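## Task

Take the foam block off the desk and set it on the top of the low shelf that sits below the red sign. The object must rest there by itself when you finish, not be held up by the robot. The robot must stay upright and untilted; falling or tilting fails it.

## Robot and tools

ROBOT. A Rainbow Robotics RB-Y1: a wheeled base (two drive wheels, two rear casters, 0.66 m long, 0.58 m wide, front edge 0.10 m ahead of the drive axle), a folding torso (leg with ankle, knee, hip), a head with a camera, and two 7-joint arms, each with a parallel gripper and a wrist camera. The base only drives straight or spins; it cannot slide sideways.

FRAMES. Base frame: origin on the floor halfway between the drive wheels, x forward, y left, z up. The reported chest, left_hand and right_hand positions are in this frame; a hand point is the spot between its finger pads, fingers pointing along its -z, closing along its x. Printed hand positions can be off, more so at full reach. base_odometry is the base frame at scene start, counted from wheel turns only (slip looks like travel); heading is positive to the left, -3.142 to 3.142.

execute_actions. Arguments: actions (a list holding exactly one action, or empty to just read state and pictures) and cameras (list of head_camera, left_wrist_camera, right_wrist_camera or all; omitted/null means all, [] means none). One action may contain:
- base: one command only. translate_m is a straight-line offset in metres from where the base is now, forward positive, -3 to 3. rotate_rad is a turn-in-place offset in radians, left (counter-clockwise from above) positive, -3.2 to 3.2. Any base move needing over 8.667 s is refused.
- joints: one flat object of absolute targets keyed by joint name, both arms, torso and head mixed freely. Radians except grippers (metres of opening between pads). Ranges: torso_squat_rad 0 to 1.2 (bigger lowers a level chest); torso_shift_rad -0.3 to 0.6 (positive hips forward); torso_pitch_rad -0.2 to 1.4 (positive bows); torso_yaw_rad -1.5 to 1.5 (positive left). Per arm (left_/right_ prefix): shoulder_pitch_rad -2.356 to 2.356 (negative swings forward/up); shoulder_roll_rad left 0 to 3.141, right -3.141 to 0 (away from body lifts the arm sideways); shoulder_yaw_rad -2.094 to 2.094; elbow_rad -2.617 to 0.01 (negative bends); forearm_roll_rad -3.141 to 3.141; wrist_pitch_rad -1.57 to 1.919 (negative tips hand forward); hand_roll_rad -2.705 to 2.705; gripper_m 0 to 0.1. Yaw and roll signs are the same on both arms (positive = left / counter-clockwise). head_pan_rad -0.523 to 0.523 (positive left, relative to chest); head_tilt_rad -0.35 to 1.57 (positive down). Done-tolerance is ±0.02 rad, ±0.004 m for grippers.
- speeds: caps for this action only; translate_m 0.05 to 0.4 m/s, rotate_rad 0.1 to 1.509 rad/s (the top values are defaults).
- min_time_s: 0.1 to 8, a floor on how long each arm/head motion takes.
All parts start together. No action runs past 15 s. Unknown keys or out-of-range numbers get the whole call rejected with no motion. Joints omitted may still be driving toward earlier targets.
Torso combined limits (else partial motion, off_target): squat + shift <= 1.52; squat - shift + pitch <= 1.57; shift + 0.5 pitch - 0.4 squat <= 0.7; shift + 0.3 pitch - 0.5 squat <= 0.39. Top speeds: arm joints 1 rad/s (wrist-end joints 1.5), head 1.5, squat and pitch 0.3, shift 0.15, yaw 0.6, grippers 0.1 m/s.

Other tools. wait(seconds 0 to 10): nothing new is commanded; returns state and pictures. zoom_image(camera, region [x0, y0, x1, y1] pixels, top-left origin, at most 504 by 504) enlarges part of that camera's latest full image (head 896x504, wrists 644x364). read_manual gives only licence texts. finished_scene(scene = current scene number) closes the scene for good and reports success; the goal must already hold stably.

RESULTS. joint_positions, chest/hand poses, base_odometry, a pictures line naming image order, Motor temperatures per arm. base_status / joint_status words: done (base: wheels turned the full amount, slip possible); off_target (resting short, may still push); contact_stop (torso/arm hit something firm, or load too heavy); time_out; limit_stop_at_<name>; limit_stop_at_own_body (guard halted before touching own body, nothing pressing); stopped_with_arm (torso halted because an arm contact-stopped); not_followed. A stop inside a group (torso joints, or one arm's seven joints) halts the whole group, which then holds where it stopped. "joint command not followed" plus a cause: line means a self/arm-collision check blocked that arm's targets (gripper still moves); it may retry them each action until given passing targets. on_its_own lists uncommanded parts; "held at" is a held target, not the current position. If a call stops, the rest of that reply's motion calls are skipped. MOTOR HOT appears from 65 °C; at 80 °C an OVER-TEMPERATURE FAULT brakes the arm, keys show limit_stop_at_motor_heat; resend targets after. A torque fault freezes everything for 10 s; resend targets.

CAUTIONS. After any stop, first relieve a pressing arm in its own action, then the torso. Exception: if both hands hold one item and the torso contact-stops instantly with nothing in its way, command all arm joints (not grippers) to their current reported values, then repeat the torso command. To grip, command an opening at least 0.005 m below the item's width; off_target then is expected. The base keeps driving into furniture and the bent leg can reach beyond the front edge; a leg pressing furniture can push the robot back unseen by odometry. Never let arms strike or squeeze each other (fingers included). Each arm is rated 3 kg; heavy loads held far forward can tip the robot. Avoid drops, slams and hard pushes; objects may get small random nudges. The sim keeps running while you think, with the robot holding its last command. Camera calibrations are approximate, worse for wrist cameras at long reach.

Each tool is called after ">>>" as a command line: name --argument value for each argument, lists and objects as JSON in quotes; but a table of rows of numbers goes row by row, as --pt "numbers of a row", without its own name.

## Session

>>> execute_actions --actions '[]'

Scene clock: 0.00 s.
Motor temperatures (°C, as the motors report them): left_arm=[25 20 22 24 24 26 25] | right_arm=[22 26 23 22 25 32 26]
base_odometry: x=+0.000 y=+0.000 heading=+0.000 (m, m, rad; odometry frame)
base_status: not commanded
joint_positions: torso_squat_rad=+0.350 torso_shift_rad=+0.001 torso_pitch_rad=+0.002 torso_yaw_rad=+0.001 left_shoulder_pitch_rad=+0.024 left_shoulder_roll_rad=+0.007 left_shoulder_yaw_rad=-0.031 left_elbow_rad=-0.247 left_forearm_roll_rad=-0.013 left_wrist_pitch_rad=-0.038 left_hand_roll_rad=-0.038 left_gripper_m=+0.100 right_shoulder_pitch_rad=+0.038 right_shoulder_roll_rad=-0.042 right_shoulder_yaw_rad=-0.011 right_elbow_rad=-0.232 right_forearm_roll_rad=-0.032 right_wrist_pitch_rad=-0.048 right_hand_roll_rad=+0.009 right_gripper_m=+0.100 head_pan_rad=-0.001 head_tilt_rad=+0.400
joint_status: not commanded
chest: x=-0.2268 y=-0.0006 z=+1.2476 quat_wxyz=(+1.000, +0.000, +0.001, +0.000) (m; base frame)
left_hand: x=-0.1172 y=+0.2220 z=+0.5717 quat_wxyz=(+0.991, +0.005, -0.129, -0.037) (m; base frame)
right_hand: x=-0.1317 y=-0.2548 z=+0.5702 quat_wxyz=(+0.992, -0.021, -0.121, -0.020) (m; base frame)
pictures: head_camera, left_wrist_camera, right_wrist_camera
Images, in order (width x height): head_camera 896x504, left_wrist_camera 644x364, right_wrist_camera 644x364.

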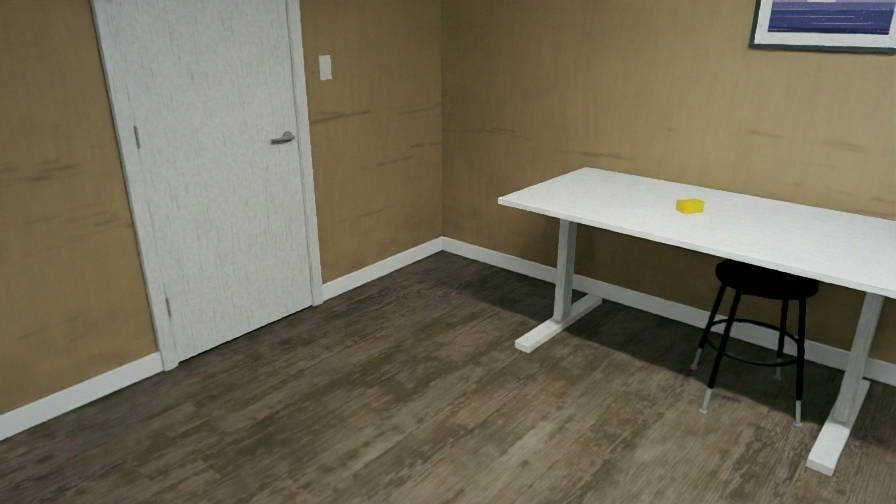

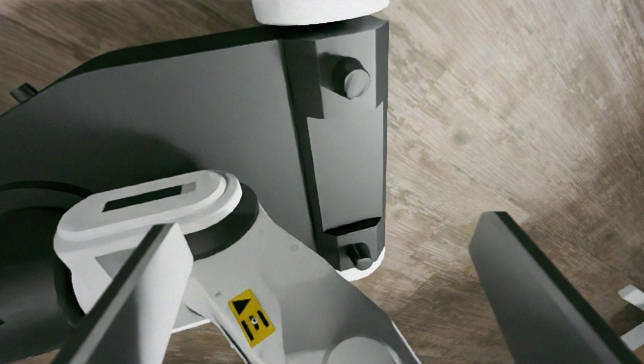

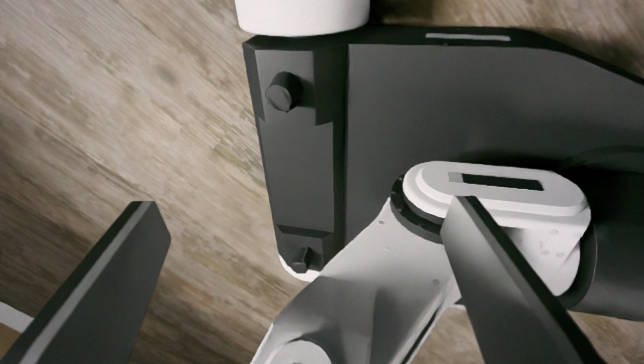

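>>> execute_actions --actions '[{"base":{"rotate_rad":-0.13}}]' --cameras '[]'

>>> execute_actions --actions '[{"base":{"translate_m":1.62}}]' --cameras '[]'

>>> execute_actions --actions '[{"base":{"rotate_rad":-0.63},"joints":{"head_tilt_rad":0.7,"right_shoulder_pitch_rad":-0.6,"right_elbow_rad":-1.5,"right_wrist_pitch_rad":1.9,"right_shoulder_roll_rad":-0.1}}]' --cameras '["head_camera"]'

Scene clock: 22.47 s.
Motor temperatures (°C, as the motors report them): left_arm=[25 20 22 24 24 26 25] | right_arm=[22 26 23 22 25 32 26]
base_odometry: x=+0.000 y=+0.000 heading=-0.129 (m, m, rad; odometry frame)
base_status: done
joint_positions: torso_squat_rad=+0.350 torso_shift_rad=+0.001 torso_pitch_rad=+0.002 torso_yaw_rad=+0.001 left_shoulder_pitch_rad=+0.024 left_shoulder_roll_rad=+0.007 left_shoulder_yaw_rad=-0.031 left_elbow_rad=-0.247 left_forearm_roll_rad=-0.013 left_wrist_pitch_rad=-0.038 left_hand_roll_rad=-0.038 left_gripper_m=+0.100 right_shoulder_pitch_rad=+0.038 right_shoulder_roll_rad=-0.042 right_shoulder_yaw_rad=-0.011 right_elbow_rad=-0.232 right_forearm_roll_rad=-0.032 right_wrist_pitch_rad=-0.048 right_hand_roll_rad=+0.009 right_gripper_m=+0.100 head_pan_rad=-0.001 head_tilt_rad=+0.400
joint_status: not commanded
chest: x=-0.2268 y=-0.0006 z=+1.2476 quat_wxyz=(+1.000, +0.000, +0.001, +0.000) (m; base frame)
left_hand: x=-0.1172 y=+0.2220 z=+0.5717 quat_wxyz=(+0.991, +0.005, -0.129, -0.037) (m; base frame)
right_hand: x=-0.1317 y=-0.2548 z=+0.5702 quat_wxyz=(+0.992, -0.021, -0.121, -0.020) (m; base frame)
pictures: none
No camera images: the call's "cameras" was empty. Leave "cameras" out to get every camera's image.

Scene clock: 28.03 s.
Motor temperatures (°C, as the motors report them): left_arm=[25 20 22 24 24 26 25] | right_arm=[22 26 23 22 25 32 26]
base_odometry: x=+1.606 y=-0.209 heading=-0.130 (m, m, rad; odometry frame)
base_status: done
joint_positions: torso_squat_rad=+0.350 torso_shift_rad=+0.001 torso_pitch_rad=+0.002 torso_yaw_rad=+0.001 left_shoulder_pitch_rad=+0.024 left_shoulder_roll_rad=+0.007 left_shoulder_yaw_rad=-0.031 left_elbow_rad=-0.247 left_forearm_roll_rad=-0.013 left_wrist_pitch_rad=-0.038 left_hand_roll_rad=-0.038 left_gripper_m=+0.100 right_shoulder_pitch_rad=+0.038 right_shoulder_roll_rad=-0.042 right_shoulder_yaw_rad=-0.011 right_elbow_rad=-0.232 right_forearm_roll_rad=-0.032 right_wrist_pitch_rad=-0.048 right_hand_roll_rad=+0.009 right_gripper_m=+0.100 head_pan_rad=-0.001 head_tilt_rad=+0.400
joint_status: not commanded
chest: x=-0.2267 y=-0.0006 z=+1.2476 quat_wxyz=(+1.000, +0.000, +0.001, +0.000) (m; base frame)
left_hand: x=-0.1171 y=+0.2220 z=+0.5717 quat_wxyz=(+0.991, +0.005, -0.129, -0.037) (m; base frame)
right_hand: x=-0.1317 y=-0.2548 z=+0.5702 quat_wxyz=(+0.992, -0.021, -0.121, -0.020) (m; base frame)
pictures: none
No camera images: the call's "cameras" was empty. Leave "cameras" out to get every camera's image.

Scene clock: 30.73 s.
Motor temperatures (°C, as the motors report them): left_arm=[25 20 22 24 24 26 25] | right_arm=[22 26 23 22 25 32 26]
base_odometry: x=+1.606 y=-0.209 heading=-0.759 (m, m, rad; odometry frame)
base_status: done
joint_positions: torso_squat_rad=+0.350 torso_shift_rad=+0.001 torso_pitch_rad=+0.002 torso_yaw_rad=+0.001 left_shoulder_pitch_rad=+0.024 left_shoulder_roll_rad=+0.007 left_shoulder_yaw_rad=-0.031 left_elbow_rad=-0.247 left_forearm_roll_rad=-0.013 left_wrist_pitch_rad=-0.038 left_hand_roll_rad=-0.038 left_gripper_m=+0.100 right_shoulder_pitch_rad=-0.600 right_shoulder_roll_rad=-0.100 right_shoulder_yaw_rad=-0.011 right_elbow_rad=-1.500 right_forearm_roll_rad=-0.032 right_wrist_pitch_rad=+1.900 right_hand_roll_rad=+0.009 right_gripper_m=+0.100 head_pan_rad=-0.001 head_tilt_rad=+0.700
joint_status: all done
chest: x=-0.2268 y=-0.0006 z=+1.2476 quat_wxyz=(+1.000, +0.000, +0.001, +0.000) (m; base frame)
left_hand: x=-0.1171 y=+0.2220 z=+0.5717 quat_wxyz=(+0.991, +0.005, -0.129, -0.037) (m; base frame)
right_hand: x=+0.2268 y=-0.2003 z=+0.9802 quat_wxyz=(+0.992, -0.047, -0.085, +0.082) (m; base frame)
pictures: head_camera
camera_calibration (this result's frames):
head_camera: T_world_to_cam=[[-0.0234193, -0.999718, 0.00387943, -0.00690209], [-0.624547, 0.0116003, -0.780901, 1.06191], [0.780636, -0.0207111, -0.624642, 1.00552], [0, 0, 0, 1]] pos_world=[-0.121897, 0.00160685, 1.45737]
Images, in order (width x height): head_camera 896x504.

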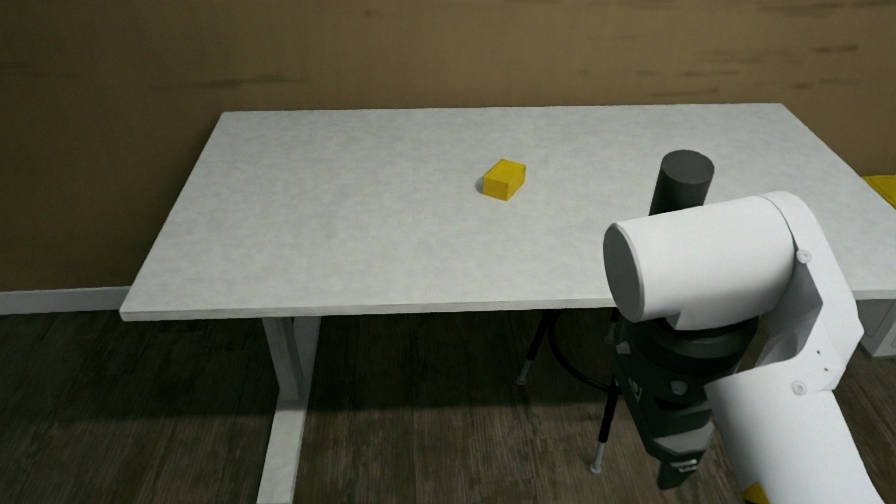

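>>> execute_actions --actions '[{"joints":{"torso_squat_rad":0.6,"torso_shift_rad":0.2,"torso_pitch_rad":0.4,"head_tilt_rad":0.6,"right_shoulder_pitch_rad":-1.0,"right_elbow_rad":-1.37,"right_hand_roll_rad":0.7}}]' --cameras '[]'

>>> execute_actions --actions '[{"base":{"translate_m":0.5}}]' --cameras '["head_camera","right_wrist_camera"]'

Scene clock: 51.73 s.
Motor temperatures (°C, as the motors report them): left_arm=[25 20 22 24 24 26 25] | right_arm=[23 26 23 22 25 32 26]
base_odometry: x=+1.606 y=-0.209 heading=-0.759 (m, m, rad; odometry frame)
base_status: not commanded
joint_positions: torso_squat_rad=+0.600 torso_shift_rad=+0.200 torso_pitch_rad=+0.400 torso_yaw_rad=+0.001 left_shoulder_pitch_rad=+0.024 left_shoulder_roll_rad=+0.007 left_shoulder_yaw_rad=-0.031 left_elbow_rad=-0.247 left_forearm_roll_rad=-0.013 left_wrist_pitch_rad=-0.038 left_hand_roll_rad=-0.038 left_gripper_m=+0.100 right_shoulder_pitch_rad=-1.000 right_shoulder_roll_rad=-0.100 right_shoulder_yaw_rad=-0.011 right_elbow_rad=-1.370 right_forearm_roll_rad=-0.032 right_wrist_pitch_rad=+1.900 right_hand_roll_rad=+0.700 right_gripper_m=+0.100 head_pan_rad=-0.001 head_tilt_rad=+0.600
joint_status: all done
chest: x=+0.0073 y=-0.0005 z=+1.1317 quat_wxyz=(+0.980, +0.000, +0.199, +0.000) (m; base frame)
left_hand: x=-0.1537 y=+0.2221 z=+0.4662 quat_wxyz=(+0.997, -0.002, +0.069, -0.037) (m; base frame)
right_hand: x=+0.4585 y=-0.1398 z=+0.8154 quat_wxyz=(+0.882, -0.038, -0.002, +0.470) (m; base frame)
pictures: none
No camera images: the call's "cameras" was empty. Leave "cameras" out to get every camera's image.

Scene clock: 54.33 s.
Motor temperatures (°C, as the motors report them): left_arm=[25 20 22 24 24 26 25] | right_arm=[23 26 23 22 25 32 26]
base_odometry: x=+1.969 y=-0.553 heading=-0.759 (m, m, rad; odometry frame)
base_status: done
joint_positions: torso_squat_rad=+0.600 torso_shift_rad=+0.200 torso_pitch_rad=+0.400 torso_yaw_rad=+0.001 left_shoulder_pitch_rad=+0.024 left_shoulder_roll_rad=+0.007 left_shoulder_yaw_rad=-0.031 left_elbow_rad=-0.247 left_forearm_roll_rad=-0.013 left_wrist_pitch_rad=-0.038 left_hand_roll_rad=-0.038 left_gripper_m=+0.100 right_shoulder_pitch_rad=-1.000 right_shoulder_roll_rad=-0.100 right_shoulder_yaw_rad=-0.011 right_elbow_rad=-1.370 right_forearm_roll_rad=-0.032 right_wrist_pitch_rad=+1.900 right_hand_roll_rad=+0.700 right_gripper_m=+0.100 head_pan_rad=-0.001 head_tilt_rad=+0.600
joint_status: not commanded
chest: x=+0.0073 y=-0.0005 z=+1.1317 quat_wxyz=(+0.980, +0.000, +0.199, +0.000) (m; base frame)
left_hand: x=-0.1537 y=+0.2221 z=+0.4662 quat_wxyz=(+0.997, -0.002, +0.069, -0.037) (m; base frame)
right_hand: x=+0.4585 y=-0.1398 z=+0.8154 quat_wxyz=(+0.882, -0.038, -0.002, +0.470) (m; base frame)
pictures: head_camera, right_wrist_camera
camera_calibration (this result's frames):
head_camera: T_world_to_cam=[[-0.0210539, -0.999723, 0.0105308, -0.00795555], [-0.826368, 0.0114724, -0.563014, 0.882408], [0.562737, -0.020556, -0.82638, 0.962815], [0, 0, 0, 1]] pos_world=[0.187214, 0.00171487, 1.29254]
right_wrist_camera: T_world_to_cam=[[-0.550255, -0.833271, 0.0536604, 0.0866112], [-0.661812, 0.474411, 0.580464, -0.0716442], [-0.509141, 0.28389, -0.812516, 1.02014], [0, 0, 0, 1]] pos_world=[0.519636, -0.183447, 0.865815]
Images, in order (width x height): head_camera 896x504, right_wrist_camera 644x364.

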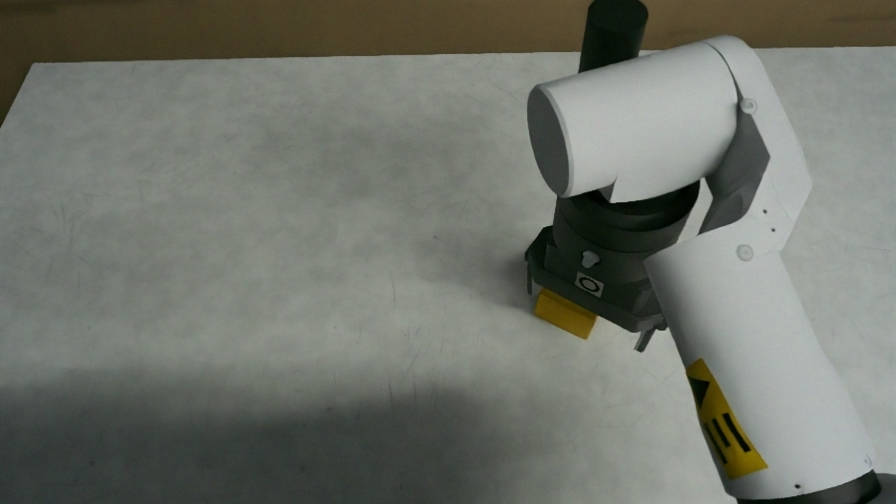

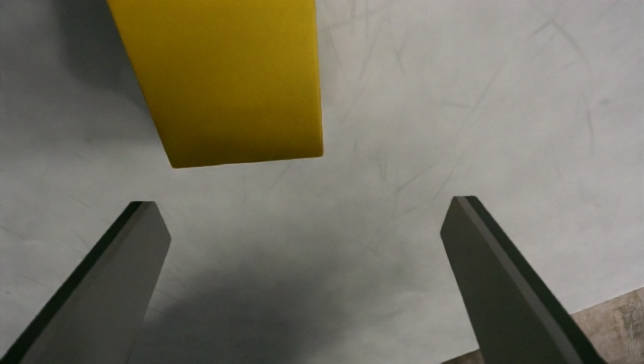

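>>> execute_actions --actions '[{"base":{"translate_m":0.056}}]' --cameras '[]'

>>> execute_actions --actions '[{"joints":{"torso_squat_rad":0.73}}]' --cameras '["head_camera","right_wrist_camera"]'

Scene clock: 60.97 s.
Motor temperatures (°C, as the motors report them): left_arm=[26 20 22 24 24 26 25] | right_arm=[23 26 23 22 25 32 26]
base_odometry: x=+2.010 y=-0.592 heading=-0.759 (m, m, rad; odometry frame)
base_status: done
joint_positions: torso_squat_rad=+0.600 torso_shift_rad=+0.200 torso_pitch_rad=+0.400 torso_yaw_rad=+0.001 left_shoulder_pitch_rad=+0.024 left_shoulder_roll_rad=+0.007 left_shoulder_yaw_rad=-0.031 left_elbow_rad=-0.247 left_forearm_roll_rad=-0.013 left_wrist_pitch_rad=-0.038 left_hand_roll_rad=-0.038 left_gripper_m=+0.100 right_shoulder_pitch_rad=-1.000 right_shoulder_roll_rad=-0.100 right_shoulder_yaw_rad=-0.011 right_elbow_rad=-1.370 right_forearm_roll_rad=-0.032 right_wrist_pitch_rad=+1.900 right_hand_roll_rad=+0.700 right_gripper_m=+0.100 head_pan_rad=-0.001 head_tilt_rad=+0.600
joint_status: not commanded
chest: x=+0.0073 y=-0.0005 z=+1.1317 quat_wxyz=(+0.980, +0.000, +0.199, +0.000) (m; base frame)
left_hand: x=-0.1537 y=+0.2221 z=+0.4662 quat_wxyz=(+0.997, -0.002, +0.069, -0.037) (m; base frame)
right_hand: x=+0.4585 y=-0.1398 z=+0.8154 quat_wxyz=(+0.882, -0.038, -0.002, +0.470) (m; base frame)
pictures: none
No camera images: the call's "cameras" was empty. Leave "cameras" out to get every camera's image.

Scene clock: 62.17 s.
Motor temperatures (°C, as the motors report them): left_arm=[26 20 22 24 24 26 25] | right_arm=[23 26 23 22 25 32 26]
base_odometry: x=+2.010 y=-0.592 heading=-0.759 (m, m, rad; odometry frame)
base_status: not commanded
joint_positions: torso_squat_rad=+0.730 torso_shift_rad=+0.200 torso_pitch_rad=+0.400 torso_yaw_rad=+0.001 left_shoulder_pitch_rad=+0.024 left_shoulder_roll_rad=+0.007 left_shoulder_yaw_rad=-0.031 left_elbow_rad=-0.247 left_forearm_roll_rad=-0.013 left_wrist_pitch_rad=-0.038 left_hand_roll_rad=-0.038 left_gripper_m=+0.100 right_shoulder_pitch_rad=-1.000 right_shoulder_roll_rad=-0.100 right_shoulder_yaw_rad=-0.011 right_elbow_rad=-1.370 right_forearm_roll_rad=-0.032 right_wrist_pitch_rad=+1.900 right_hand_roll_rad=+0.700 right_gripper_m=+0.100 head_pan_rad=-0.001 head_tilt_rad=+0.600
joint_status: all done
chest: x=-0.0040 y=-0.0005 z=+1.0768 quat_wxyz=(+0.980, +0.000, +0.199, +0.000) (m; base frame)
left_hand: x=-0.1648 y=+0.2221 z=+0.4112 quat_wxyz=(+0.997, -0.002, +0.069, -0.037) (m; base frame)
right_hand: x=+0.4473 y=-0.1398 z=+0.7606 quat_wxyz=(+0.882, -0.038, -0.002, +0.470) (m; base frame)
pictures: head_camera, right_wrist_camera
camera_calibration (this result's frames):
head_camera: T_world_to_cam=[[-0.0210576, -0.999723, 0.0105251, -0.00757228], [-0.826214, 0.0114731, -0.56324, 0.842387], [0.562963, -0.0205565, -0.826226, 0.923595], [0, 0, 0, 1]] pos_world=[0.175883, 0.0017509, 1.23764]
right_wrist_camera: T_world_to_cam=[[-0.550273, -0.833267, 0.0535309, 0.0835207], [-0.661956, 0.474422, 0.580292, -0.0470505], [-0.508934, 0.283884, -0.812647, 0.969878], [0, 0, 0, 1]] pos_world=[0.508418, -0.183416, 0.811001]
Images, in order (width x height): head_camera 896x504, right_wrist_camera 644x364.

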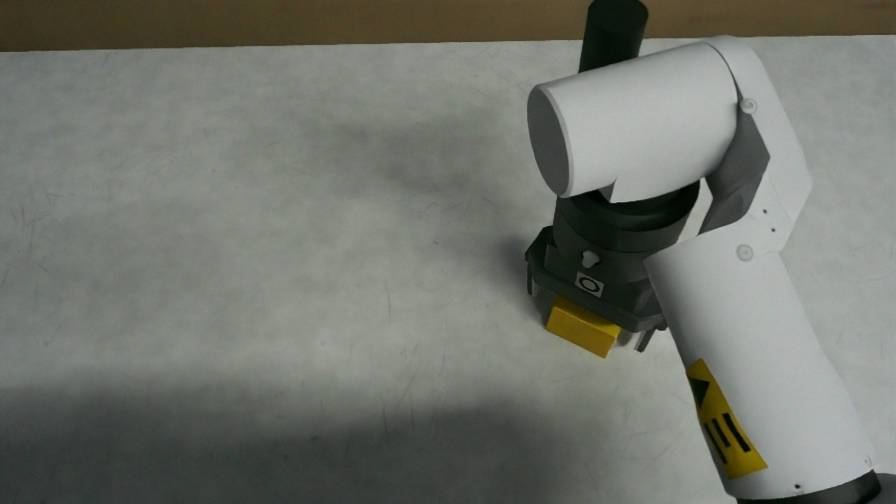

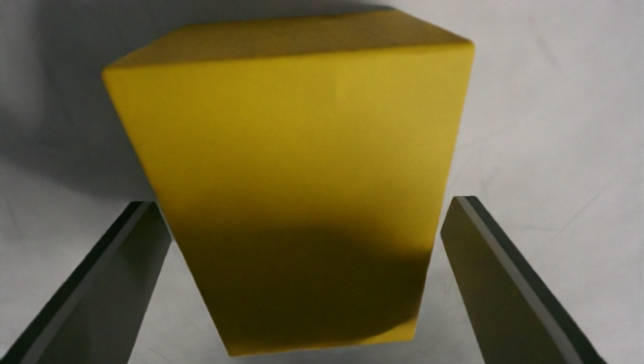

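>>> execute_actions --actions '[{"joints":{"right_gripper_m":0.04}}]' --cameras '[]'

>>> execute_actions --actions '[{"joints":{"torso_squat_rad":0.55,"head_tilt_rad":0.0}}]' --cameras '[]'

>>> execute_actions --actions '[{"base":{"translate_m":-0.6}}]' --cameras '[]'

>>> execute_actions --actions '[{"base":{"rotate_rad":-1.2}}]' --cameras '["head_camera","right_wrist_camera"]'

Scene clock: 68.03 s.
Motor temperatures (°C, as the motors report them): left_arm=[26 20 22 24 24 26 25] | right_arm=[23 26 23 22 25 32 26]
base_odometry: x=+2.010 y=-0.592 heading=-0.759 (m, m, rad; odometry frame)
base_status: not commanded
joint_positions: torso_squat_rad=+0.730 torso_shift_rad=+0.200 torso_pitch_rad=+0.400 torso_yaw_rad=+0.001 left_shoulder_pitch_rad=+0.024 left_shoulder_roll_rad=+0.007 left_shoulder_yaw_rad=-0.031 left_elbow_rad=-0.247 left_forearm_roll_rad=-0.013 left_wrist_pitch_rad=-0.038 left_hand_roll_rad=-0.038 left_gripper_m=+0.100 right_shoulder_pitch_rad=-1.000 right_shoulder_roll_rad=-0.100 right_shoulder_yaw_rad=-0.011 right_elbow_rad=-1.370 right_forearm_roll_rad=-0.032 right_wrist_pitch_rad=+1.900 right_hand_roll_rad=+0.700 right_gripper_m=+0.058 head_pan_rad=-0.001 head_tilt_rad=+0.600
joint_status: right_gripper_m off_target (ended at +0.058, target +0.040)
chest: x=-0.0040 y=-0.0005 z=+1.0768 quat_wxyz=(+0.980, +0.000, +0.199, +0.000) (m; base frame)
left_hand: x=-0.1648 y=+0.2221 z=+0.4112 quat_wxyz=(+0.997, -0.002, +0.069, -0.037) (m; base frame)
right_hand: x=+0.4473 y=-0.1398 z=+0.7606 quat_wxyz=(+0.882, -0.038, -0.002, +0.470) (m; base frame)
pictures: none
No camera images: the call's "cameras" was empty. Leave "cameras" out to get every camera's image.

Scene clock: 69.40 s.
Motor temperatures (°C, as the motors report them): left_arm=[26 20 22 24 24 26 25] | right_arm=[23 26 23 22 25 32 26]
base_odometry: x=+2.010 y=-0.592 heading=-0.759 (m, m, rad; odometry frame)
base_status: not commanded
joint_positions: torso_squat_rad=+0.550 torso_shift_rad=+0.200 torso_pitch_rad=+0.400 torso_yaw_rad=+0.001 left_shoulder_pitch_rad=+0.024 left_shoulder_roll_rad=+0.007 left_shoulder_yaw_rad=-0.031 left_elbow_rad=-0.247 left_forearm_roll_rad=-0.013 left_wrist_pitch_rad=-0.038 left_hand_roll_rad=-0.038 left_gripper_m=+0.100 right_shoulder_pitch_rad=-1.000 right_shoulder_roll_rad=-0.100 right_shoulder_yaw_rad=-0.011 right_elbow_rad=-1.370 right_forearm_roll_rad=-0.032 right_wrist_pitch_rad=+1.900 right_hand_roll_rad=+0.700 right_gripper_m=+0.058 head_pan_rad=-0.001 head_tilt_rad=+0.000
joint_status: all done
chest: x=+0.0111 y=-0.0005 z=+1.1504 quat_wxyz=(+0.980, +0.000, +0.199, +0.000) (m; base frame)
left_hand: x=-0.1500 y=+0.2221 z=+0.4848 quat_wxyz=(+0.997, -0.002, +0.069, -0.037) (m; base frame)
right_hand: x=+0.4623 y=-0.1399 z=+0.8340 quat_wxyz=(+0.882, -0.038, -0.002, +0.470) (m; base frame)
pictures: none
No camera images: the call's "cameras" was empty. Leave "cameras" out to get every camera's image.

Scene clock: 72.83 s.
Motor temperatures (°C, as the motors report them): left_arm=[26 20 22 24 24 26 25] | right_arm=[23 26 23 22 25 32 26]
base_odometry: x=+1.574 y=-0.179 heading=-0.760 (m, m, rad; odometry frame)
base_status: done
joint_positions: torso_squat_rad=+0.550 torso_shift_rad=+0.200 torso_pitch_rad=+0.400 torso_yaw_rad=+0.001 left_shoulder_pitch_rad=+0.024 left_shoulder_roll_rad=+0.007 left_shoulder_yaw_rad=-0.031 left_elbow_rad=-0.247 left_forearm_roll_rad=-0.013 left_wrist_pitch_rad=-0.038 left_hand_roll_rad=-0.038 left_gripper_m=+0.100 right_shoulder_pitch_rad=-1.000 right_shoulder_roll_rad=-0.100 right_shoulder_yaw_rad=-0.011 right_elbow_rad=-1.370 right_forearm_roll_rad=-0.032 right_wrist_pitch_rad=+1.900 right_hand_roll_rad=+0.700 right_gripper_m=+0.058 head_pan_rad=-0.001 head_tilt_rad=+0.000
joint_status: not commanded
chest: x=+0.0110 y=-0.0005 z=+1.1504 quat_wxyz=(+0.980, +0.000, +0.199, +0.000) (m; base frame)
left_hand: x=-0.1500 y=+0.2221 z=+0.4849 quat_wxyz=(+0.997, -0.002, +0.069, -0.037) (m; base frame)
right_hand: x=+0.4622 y=-0.1399 z=+0.8341 quat_wxyz=(+0.882, -0.038, -0.002, +0.470) (m; base frame)
pictures: none
No camera images: the call's "cameras" was empty. Leave "cameras" out to get every camera's image.

Scene clock: 76.27 s.
Motor temperatures (°C, as the motors report them): left_arm=[26 20 22 24 24 26 25] | right_arm=[23 26 23 22 25 32 26]
base_odometry: x=+1.574 y=-0.179 heading=-1.959 (m, m, rad; odometry frame)
base_status: done
joint_positions: torso_squat_rad=+0.550 torso_shift_rad=+0.200 torso_pitch_rad=+0.400 torso_yaw_rad=+0.001 left_shoulder_pitch_rad=+0.024 left_shoulder_roll_rad=+0.007 left_shoulder_yaw_rad=-0.031 left_elbow_rad=-0.247 left_forearm_roll_rad=-0.013 left_wrist_pitch_rad=-0.038 left_hand_roll_rad=-0.038 left_gripper_m=+0.100 right_shoulder_pitch_rad=-1.000 right_shoulder_roll_rad=-0.100 right_shoulder_yaw_rad=-0.011 right_elbow_rad=-1.370 right_forearm_roll_rad=-0.032 right_wrist_pitch_rad=+1.900 right_hand_roll_rad=+0.700 right_gripper_m=+0.058 head_pan_rad=-0.001 head_tilt_rad=+0.000
joint_status: not commanded
chest: x=+0.0110 y=-0.0005 z=+1.1504 quat_wxyz=(+0.980, +0.000, +0.199, +0.000) (m; base frame)
left_hand: x=-0.1500 y=+0.2221 z=+0.4849 quat_wxyz=(+0.997, -0.002, +0.069, -0.037) (m; base frame)
right_hand: x=+0.4622 y=-0.1399 z=+0.8341 quat_wxyz=(+0.882, -0.038, -0.002, +0.470) (m; base frame)
pictures: head_camera, right_wrist_camera
camera_calibration (this result's frames):
head_camera: T_world_to_cam=[[-0.0236297, -0.999715, -0.0034555, 0.0107411], [-0.364002, 0.0118228, -0.931323, 1.33392], [0.931098, -0.0207491, -0.364177, 0.323052], [0, 0, 0, 1]] pos_world=[0.18501, 0.00167038, 1.36]
right_wrist_camera: T_world_to_cam=[[-0.550268, -0.833263, 0.0536401, 0.0876581], [-0.661846, 0.474432, 0.580409, -0.0799644], [-0.509082, 0.283879, -0.812557, 1.03723], [0, 0, 0, 1]] pos_world=[0.523348, -0.183469, 0.884522]
Images, in order (width x height): head_camera 896x504, right_wrist_camera 644x364.

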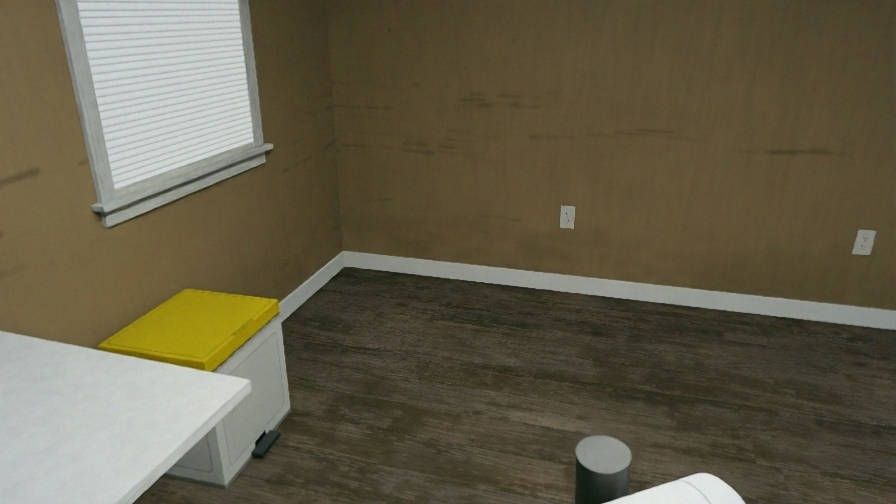

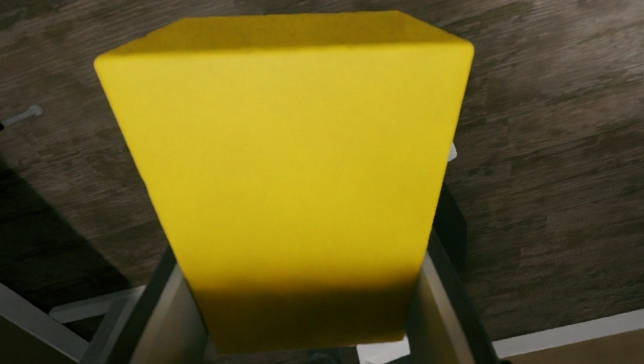

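>>> execute_actions --actions '[{"base":{"rotate_rad":-1.2},"joints":{"head_tilt_rad":-0.15}}]' --cameras '["head_camera"]'

Scene clock: 82.63 s.
Motor temperatures (°C, as the motors report them): left_arm=[26 20 22 24 24 26 25] | right_arm=[23 26 23 22 25 32 26]
base_odometry: x=+1.574 y=-0.179 heading=+3.125 (m, m, rad; odometry frame)
base_status: done
joint_positions: torso_squat_rad=+0.550 torso_shift_rad=+0.200 torso_pitch_rad=+0.400 torso_yaw_rad=+0.001 left_shoulder_pitch_rad=+0.024 left_shoulder_roll_rad=+0.007 left_shoulder_yaw_rad=-0.031 left_elbow_rad=-0.247 left_forearm_roll_rad=-0.013 left_wrist_pitch_rad=-0.038 left_hand_roll_rad=-0.038 left_gripper_m=+0.100 right_shoulder_pitch_rad=-1.000 right_shoulder_roll_rad=-0.100 right_shoulder_yaw_rad=-0.011 right_elbow_rad=-1.370 right_forearm_roll_rad=-0.032 right_wrist_pitch_rad=+1.900 right_hand_roll_rad=+0.700 right_gripper_m=+0.058 head_pan_rad=-0.001 head_tilt_rad=-0.150
joint_status: all done
chest: x=+0.0110 y=-0.0005 z=+1.1504 quat_wxyz=(+0.980, +0.000, +0.199, +0.000) (m; base frame)
left_hand: x=-0.1500 y=+0.2221 z=+0.4849 quat_wxyz=(+0.997, -0.002, +0.069, -0.037) (m; base frame)
right_hand: x=+0.4622 y=-0.1399 z=+0.8341 quat_wxyz=(+0.882, -0.038, -0.002, +0.470) (m; base frame)
pictures: head_camera
camera_calibration (this result's frames):
head_camera: T_world_to_cam=[[-0.0229378, -0.999712, -0.00699408, 0.015358], [-0.220741, 0.0118878, -0.97526, 1.37655], [0.975063, -0.0208264, -0.22095, 0.128318], [0, 0, 0, 1]] pos_world=[0.179096, 0.00166187, 1.37096]
Images, in order (width x height): head_camera 896x504.

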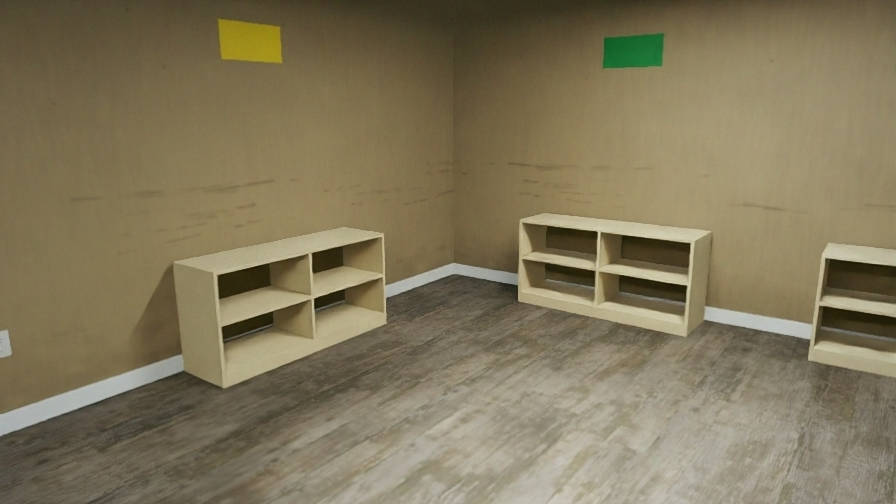

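Facing that wall squarely means heading 2.38.

>>> execute_actions --actions '[{"base":{"rotate_rad":-0.745}}]' --cameras '["head_camera"]'

Scene clock: 87.67 s.
Motor temperatures (°C, as the motors report them): left_arm=[26 20 22 24 24 26 25] | right_arm=[23 26 23 22 25 32 26]
base_odometry: x=+1.574 y=-0.179 heading=+2.380 (m, m, rad; odometry frame)
base_status: done
joint_positions: torso_squat_rad=+0.550 torso_shift_rad=+0.200 torso_pitch_rad=+0.400 torso_yaw_rad=+0.001 left_shoulder_pitch_rad=+0.024 left_shoulder_roll_rad=+0.007 left_shoulder_yaw_rad=-0.031 left_elbow_rad=-0.247 left_forearm_roll_rad=-0.013 left_wrist_pitch_rad=-0.038 left_hand_roll_rad=-0.038 left_gripper_m=+0.100 right_shoulder_pitch_rad=-1.000 right_shoulder_roll_rad=-0.100 right_shoulder_yaw_rad=-0.011 right_elbow_rad=-1.370 right_forearm_roll_rad=-0.032 right_wrist_pitch_rad=+1.900 right_hand_roll_rad=+0.700 right_gripper_m=+0.058 head_pan_rad=-0.001 head_tilt_rad=-0.150
joint_status: not commanded
chest: x=+0.0110 y=-0.0005 z=+1.1504 quat_wxyz=(+0.980, +0.000, +0.199, +0.000) (m; base frame)
left_hand: x=-0.1500 y=+0.2221 z=+0.4849 quat_wxyz=(+0.997, -0.002, +0.069, -0.037) (m; base frame)
right_hand: x=+0.4622 y=-0.1399 z=+0.8341 quat_wxyz=(+0.882, -0.038, -0.002, +0.470) (m; base frame)
pictures: head_camera
camera_calibration (this result's frames):
head_camera: T_world_to_cam=[[-0.022938, -0.999712, -0.00699373, 0.0153578], [-0.22074, 0.0118875, -0.97526, 1.37655], [0.975063, -0.0208267, -0.22095, 0.128318], [0, 0, 0, 1]] pos_world=[0.179095, 0.00166206, 1.37096]
Images, in order (width x height): head_camera 896x504.

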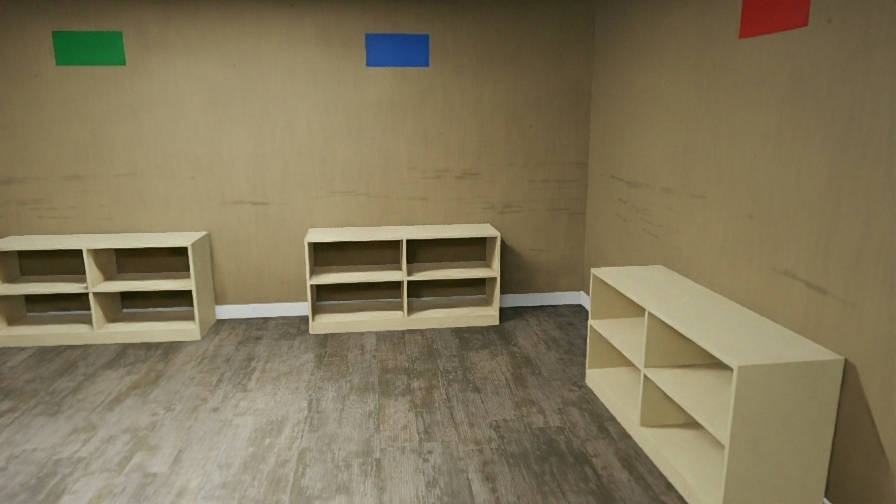

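>>> execute_actions --actions '[{"base":{"translate_m":2.5}}]' --cameras '[]'

>>> execute_actions --actions '[{"base":{"rotate_rad":-1.45},"joints":{"head_tilt_rad":0.45,"torso_squat_rad":0.8}}]' --cameras '["head_camera"]'

Scene clock: 105.13 s.
Motor temperatures (°C, as the motors report them): left_arm=[26 20 22 24 24 26 25] | right_arm=[23 26 23 22 25 32 26]
base_odometry: x=-0.235 y=+1.546 heading=+2.380 (m, m, rad; odometry frame)
base_status: done
joint_positions: torso_squat_rad=+0.550 torso_shift_rad=+0.200 torso_pitch_rad=+0.400 torso_yaw_rad=+0.001 left_shoulder_pitch_rad=+0.024 left_shoulder_roll_rad=+0.007 left_shoulder_yaw_rad=-0.031 left_elbow_rad=-0.247 left_forearm_roll_rad=-0.013 left_wrist_pitch_rad=-0.038 left_hand_roll_rad=-0.038 left_gripper_m=+0.100 right_shoulder_pitch_rad=-1.000 right_shoulder_roll_rad=-0.100 right_shoulder_yaw_rad=-0.011 right_elbow_rad=-1.370 right_forearm_roll_rad=-0.032 right_wrist_pitch_rad=+1.900 right_hand_roll_rad=+0.700 right_gripper_m=+0.058 head_pan_rad=-0.001 head_tilt_rad=-0.150
joint_status: not commanded
chest: x=+0.0111 y=-0.0005 z=+1.1504 quat_wxyz=(+0.980, +0.000, +0.199, +0.000) (m; base frame)
left_hand: x=-0.1499 y=+0.2221 z=+0.4849 quat_wxyz=(+0.997, -0.002, +0.069, -0.037) (m; base frame)
right_hand: x=+0.4623 y=-0.1399 z=+0.8340 quat_wxyz=(+0.882, -0.038, -0.002, +0.470) (m; base frame)
pictures: none
No camera images: the call's "cameras" was empty. Leave "cameras" out to get every camera's image.

Scene clock: 108.87 s.
Motor temperatures (°C, as the motors report them): left_arm=[26 20 22 24 24 26 25] | right_arm=[23 26 23 22 25 32 26]
base_odometry: x=-0.235 y=+1.546 heading=+0.931 (m, m, rad; odometry frame)
base_status: done
joint_positions: torso_squat_rad=+0.800 torso_shift_rad=+0.200 torso_pitch_rad=+0.400 torso_yaw_rad=+0.001 left_shoulder_pitch_rad=+0.024 left_shoulder_roll_rad=+0.007 left_shoulder_yaw_rad=-0.031 left_elbow_rad=-0.247 left_forearm_roll_rad=-0.013 left_wrist_pitch_rad=-0.038 left_hand_roll_rad=-0.038 left_gripper_m=+0.100 right_shoulder_pitch_rad=-1.000 right_shoulder_roll_rad=-0.100 right_shoulder_yaw_rad=-0.011 right_elbow_rad=-1.370 right_forearm_roll_rad=-0.032 right_wrist_pitch_rad=+1.900 right_hand_roll_rad=+0.700 right_gripper_m=+0.058 head_pan_rad=-0.001 head_tilt_rad=+0.450
joint_status: all done
chest: x=-0.0107 y=-0.0005 z=+1.0435 quat_wxyz=(+0.980, +0.000, +0.199, +0.000) (m; base frame)
left_hand: x=-0.1716 y=+0.2221 z=+0.3780 quat_wxyz=(+0.997, -0.002, +0.069, -0.037) (m; base frame)
right_hand: x=+0.4406 y=-0.1398 z=+0.7273 quat_wxyz=(+0.882, -0.038, -0.002, +0.470) (m; base frame)
pictures: head_camera
camera_calibration (this result's frames):
head_camera: T_world_to_cam=[[-0.0224843, -0.999721, 0.00721515, -0.00318109], [-0.732788, 0.0115706, -0.680359, 0.95274], [0.680086, -0.0205846, -0.732843, 0.7758], [0, 0, 0, 1]] pos_world=[0.170474, 0.00176559, 1.21677]
Images, in order (width x height): head_camera 896x504.

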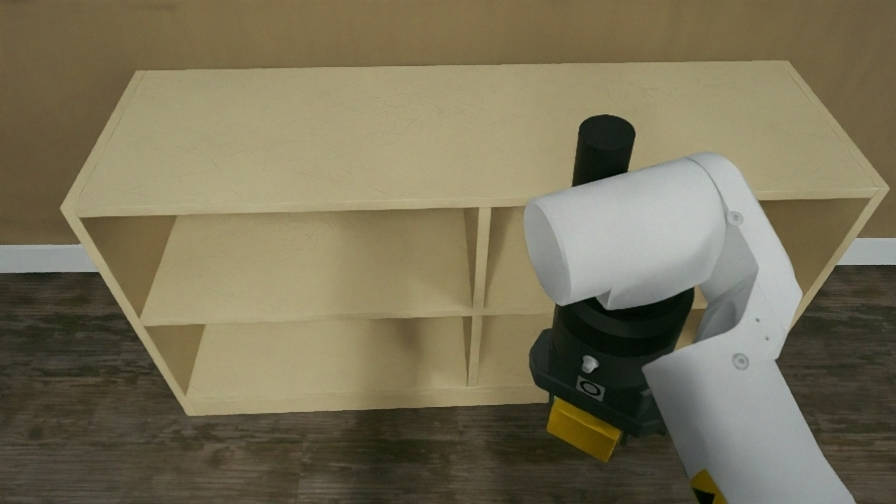

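>>> execute_actions --actions '[{"base":{"translate_m":0.57}}]' --cameras '[]'

>>> execute_actions --actions '[{"joints":{"torso_squat_rad":0.94}}]' --cameras '["head_camera","right_wrist_camera"]'

Scene clock: 116.40 s.
Motor temperatures (°C, as the motors report them): left_arm=[26 20 22 24 24 26 25] | right_arm=[23 26 23 22 25 32 26]
base_odometry: x=+0.105 y=+2.003 heading=+0.931 (m, m, rad; odometry frame)
base_status: done
joint_positions: torso_squat_rad=+0.800 torso_shift_rad=+0.200 torso_pitch_rad=+0.400 torso_yaw_rad=+0.001 left_shoulder_pitch_rad=+0.024 left_shoulder_roll_rad=+0.007 left_shoulder_yaw_rad=-0.031 left_elbow_rad=-0.247 left_forearm_roll_rad=-0.013 left_wrist_pitch_rad=-0.038 left_hand_roll_rad=-0.038 left_gripper_m=+0.100 right_shoulder_pitch_rad=-1.000 right_shoulder_roll_rad=-0.100 right_shoulder_yaw_rad=-0.011 right_elbow_rad=-1.370 right_forearm_roll_rad=-0.032 right_wrist_pitch_rad=+1.900 right_hand_roll_rad=+0.700 right_gripper_m=+0.058 head_pan_rad=-0.001 head_tilt_rad=+0.450
joint_status: not commanded
chest: x=-0.0106 y=-0.0005 z=+1.0435 quat_wxyz=(+0.980, +0.000, +0.199, +0.000) (m; base frame)
left_hand: x=-0.1716 y=+0.2221 z=+0.3780 quat_wxyz=(+0.997, -0.002, +0.069, -0.037) (m; base frame)
right_hand: x=+0.4406 y=-0.1398 z=+0.7272 quat_wxyz=(+0.882, -0.038, -0.002, +0.470) (m; base frame)
pictures: none
No camera images: the call's "cameras" was empty. Leave "cameras" out to get every camera's image.

Scene clock: 117.63 s.
Motor temperatures (°C, as the motors report them): left_arm=[26 20 22 24 24 26 25] | right_arm=[23 26 23 22 25 32 26]
base_odometry: x=+0.105 y=+2.003 heading=+0.931 (m, m, rad; odometry frame)
base_status: not commanded
joint_positions: torso_squat_rad=+0.940 torso_shift_rad=+0.200 torso_pitch_rad=+0.400 torso_yaw_rad=+0.001 left_shoulder_pitch_rad=+0.024 left_shoulder_roll_rad=+0.007 left_shoulder_yaw_rad=-0.031 left_elbow_rad=-0.247 left_forearm_roll_rad=-0.013 left_wrist_pitch_rad=-0.038 left_hand_roll_rad=-0.038 left_gripper_m=+0.100 right_shoulder_pitch_rad=-1.000 right_shoulder_roll_rad=-0.100 right_shoulder_yaw_rad=-0.011 right_elbow_rad=-1.370 right_forearm_roll_rad=-0.032 right_wrist_pitch_rad=+1.900 right_hand_roll_rad=+0.700 right_gripper_m=+0.058 head_pan_rad=-0.001 head_tilt_rad=+0.450
joint_status: all done
chest: x=-0.0256 y=-0.0004 z=+0.9702 quat_wxyz=(+0.980, +0.000, +0.199, +0.000) (m; base frame)
left_hand: x=-0.1864 y=+0.2222 z=+0.3046 quat_wxyz=(+0.997, -0.002, +0.069, -0.037) (m; base frame)
right_hand: x=+0.4257 y=-0.1398 z=+0.6539 quat_wxyz=(+0.882, -0.038, -0.002, +0.470) (m; base frame)
pictures: head_camera, right_wrist_camera
camera_calibration (this result's frames):
head_camera: T_world_to_cam=[[-0.0224844, -0.999721, 0.00721482, -0.0029374], [-0.732779, 0.0115706, -0.680369, 0.891947], [0.680096, -0.0205846, -0.732834, 0.732151], [0, 0, 0, 1]] pos_world=[0.155601, 0.00181407, 1.14342]
right_wrist_camera: T_world_to_cam=[[-0.550283, -0.833256, 0.0535954, 0.0773478], [-0.661897, 0.474445, 0.580339, 0.000444931], [-0.508999, 0.283876, -0.81261, 0.872203], [0, 0, 0, 1]] pos_world=[0.486808, -0.183358, 0.704357]
Images, in order (width x height): head_camera 896x504, right_wrist_camera 644x364.

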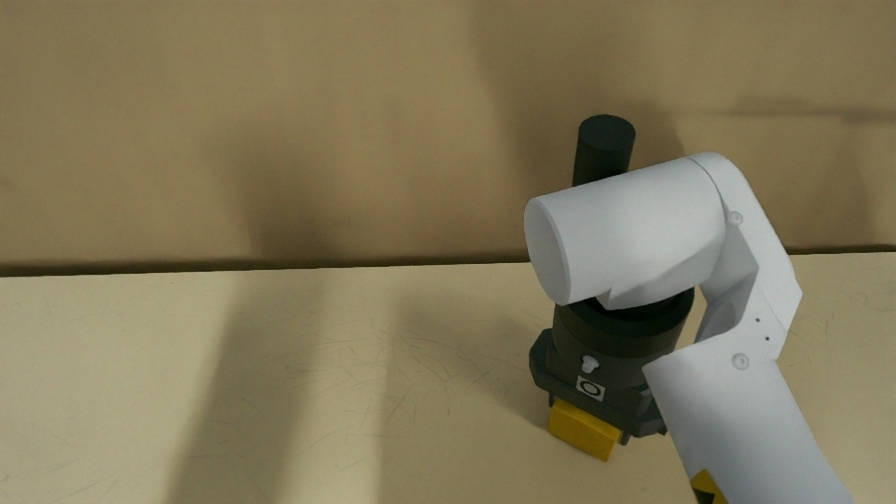

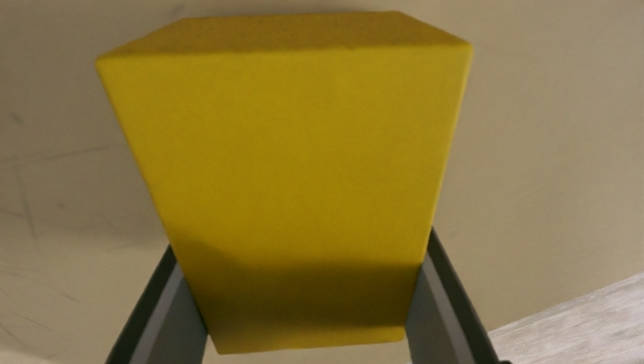

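>>> execute_actions --actions '[{"joints":{"torso_squat_rad":0.955}}]' --cameras '[]'

>>> execute_actions --actions '[{"joints":{"right_gripper_m":0.1}}]' --cameras '["right_wrist_camera"]'

>>> execute_actions --actions '[{"joints":{"torso_squat_rad":0.8}}]' --cameras '["right_wrist_camera"]'

>>> finished_scene --scene 1

Scene clock: 124.20 s.
Motor temperatures (°C, as the motors report them): left_arm=[26 20 22 24 24 26 25] | right_arm=[23 26 23 22 25 32 26]
base_odometry: x=+0.105 y=+2.003 heading=+0.931 (m, m, rad; odometry frame)
base_status: not commanded
joint_positions: torso_squat_rad=+0.955 torso_shift_rad=+0.199 torso_pitch_rad=+0.398 torso_yaw_rad=+0.001 left_shoulder_pitch_rad=+0.024 left_shoulder_roll_rad=+0.007 left_shoulder_yaw_rad=-0.031 left_elbow_rad=-0.247 left_forearm_roll_rad=-0.013 left_wrist_pitch_rad=-0.038 left_hand_roll_rad=-0.038 left_gripper_m=+0.100 right_shoulder_pitch_rad=-1.003 right_shoulder_roll_rad=-0.101 right_shoulder_yaw_rad=-0.011 right_elbow_rad=-1.372 right_forearm_roll_rad=-0.032 right_wrist_pitch_rad=+1.900 right_hand_roll_rad=+0.700 right_gripper_m=+0.058 head_pan_rad=-0.001 head_tilt_rad=+0.450
joint_status: all done
chest: x=-0.0280 y=-0.0004 z=+0.9620 quat_wxyz=(+0.980, +0.000, +0.198, +0.000) (m; base frame)
left_hand: x=-0.1878 y=+0.2222 z=+0.2962 quat_wxyz=(+0.997, -0.002, +0.068, -0.037) (m; base frame)
right_hand: x=+0.4252 y=-0.1394 z=+0.6483 quat_wxyz=(+0.882, -0.039, -0.005, +0.470) (m; base frame)
pictures: none
No camera images: the call's "cameras" was empty. Leave "cameras" out to get every camera's image.

Scene clock: 125.27 s.
Motor temperatures (°C, as the motors report them): left_arm=[26 20 22 24 24 26 25] | right_arm=[23 26 23 22 25 32 26]
base_odometry: x=+0.105 y=+2.003 heading=+0.931 (m, m, rad; odometry frame)
base_status: not commanded
joint_positions: torso_squat_rad=+0.955 torso_shift_rad=+0.200 torso_pitch_rad=+0.400 torso_yaw_rad=+0.001 left_shoulder_pitch_rad=+0.024 left_shoulder_roll_rad=+0.007 left_shoulder_yaw_rad=-0.031 left_elbow_rad=-0.247 left_forearm_roll_rad=-0.013 left_wrist_pitch_rad=-0.038 left_hand_roll_rad=-0.038 left_gripper_m=+0.100 right_shoulder_pitch_rad=-1.001 right_shoulder_roll_rad=-0.100 right_shoulder_yaw_rad=-0.011 right_elbow_rad=-1.370 right_forearm_roll_rad=-0.032 right_wrist_pitch_rad=+1.900 right_hand_roll_rad=+0.700 right_gripper_m=+0.100 head_pan_rad=-0.001 head_tilt_rad=+0.450
joint_status: all done
chest: x=-0.0273 y=-0.0004 z=+0.9618 quat_wxyz=(+0.980, +0.000, +0.198, +0.000) (m; base frame)
left_hand: x=-0.1881 y=+0.2222 z=+0.2962 quat_wxyz=(+0.997, -0.002, +0.069, -0.037) (m; base frame)
right_hand: x=+0.4242 y=-0.1399 z=+0.6459 quat_wxyz=(+0.882, -0.038, -0.002, +0.470) (m; base frame)
pictures: right_wrist_camera
camera_calibration (this result's frames):
right_wrist_camera: T_world_to_cam=[[-0.550422, -0.833172, 0.0534834, 0.0769646], [-0.662299, 0.474745, 0.579635, 0.00487218], [-0.508327, 0.283622, -0.813119, 0.864981], [0, 0, 0, 1]] pos_world=[0.485283, -0.183516, 0.696392]
Images, in order (width x height): right_wrist_camera 644x364.

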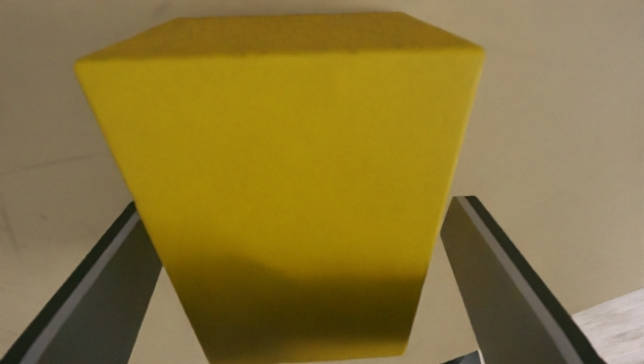

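Scene clock: 126.57 s.
Motor temperatures (°C, as the motors report them): left_arm=[26 20 22 24 24 26 25] | right_arm=[23 26 23 22 25 32 26]
base_odometry: x=+0.105 y=+2.003 heading=+0.931 (m, m, rad; odometry frame)
base_status: not commanded
joint_positions: torso_squat_rad=+0.800 torso_shift_rad=+0.200 torso_pitch_rad=+0.400 torso_yaw_rad=+0.001 left_shoulder_pitch_rad=+0.024 left_shoulder_roll_rad=+0.007 left_shoulder_yaw_rad=-0.031 left_elbow_rad=-0.247 left_forearm_roll_rad=-0.013 left_wrist_pitch_rad=-0.038 left_hand_roll_rad=-0.038 left_gripper_m=+0.100 right_shoulder_pitch_rad=-1.000 right_shoulder_roll_rad=-0.100 right_shoulder_yaw_rad=-0.011 right_elbow_rad=-1.370 right_forearm_roll_rad=-0.032 right_wrist_pitch_rad=+1.900 right_hand_roll_rad=+0.700 right_gripper_m=+0.100 head_pan_rad=-0.001 head_tilt_rad=+0.450
joint_status: all done
chest: x=-0.0106 y=-0.0004 z=+1.0435 quat_wxyz=(+0.980, +0.000, +0.199, +0.000) (m; base frame)
left_hand: x=-0.1717 y=+0.2221 z=+0.3779 quat_wxyz=(+0.997, -0.002, +0.069, -0.037) (m; base frame)
right_hand: x=+0.4407 y=-0.1400 z=+0.7272 quat_wxyz=(+0.882, -0.038, -0.002, +0.470) (m; base frame)
pictures: right_wrist_camera
camera_calibration (this result's frames):
right_wrist_camera: T_world_to_cam=[[-0.550393, -0.833168, 0.0538366, 0.0814006], [-0.661868, 0.474719, 0.580149, -0.0318904], [-0.508919, 0.283677, -0.812729, 0.939502], [0, 0, 0, 1]] pos_world=[0.501825, -0.183556, 0.77768]
Images, in order (width x height): right_wrist_camera 644x364.

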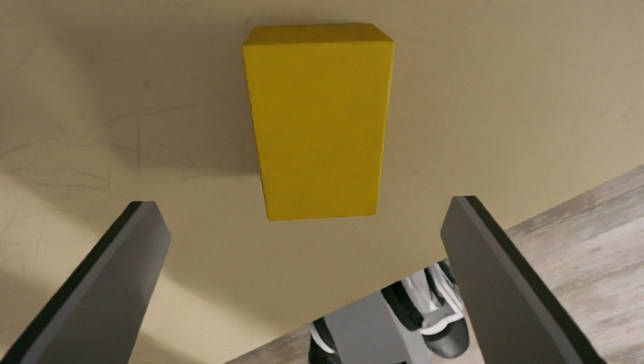

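The scene is finished: the task was done.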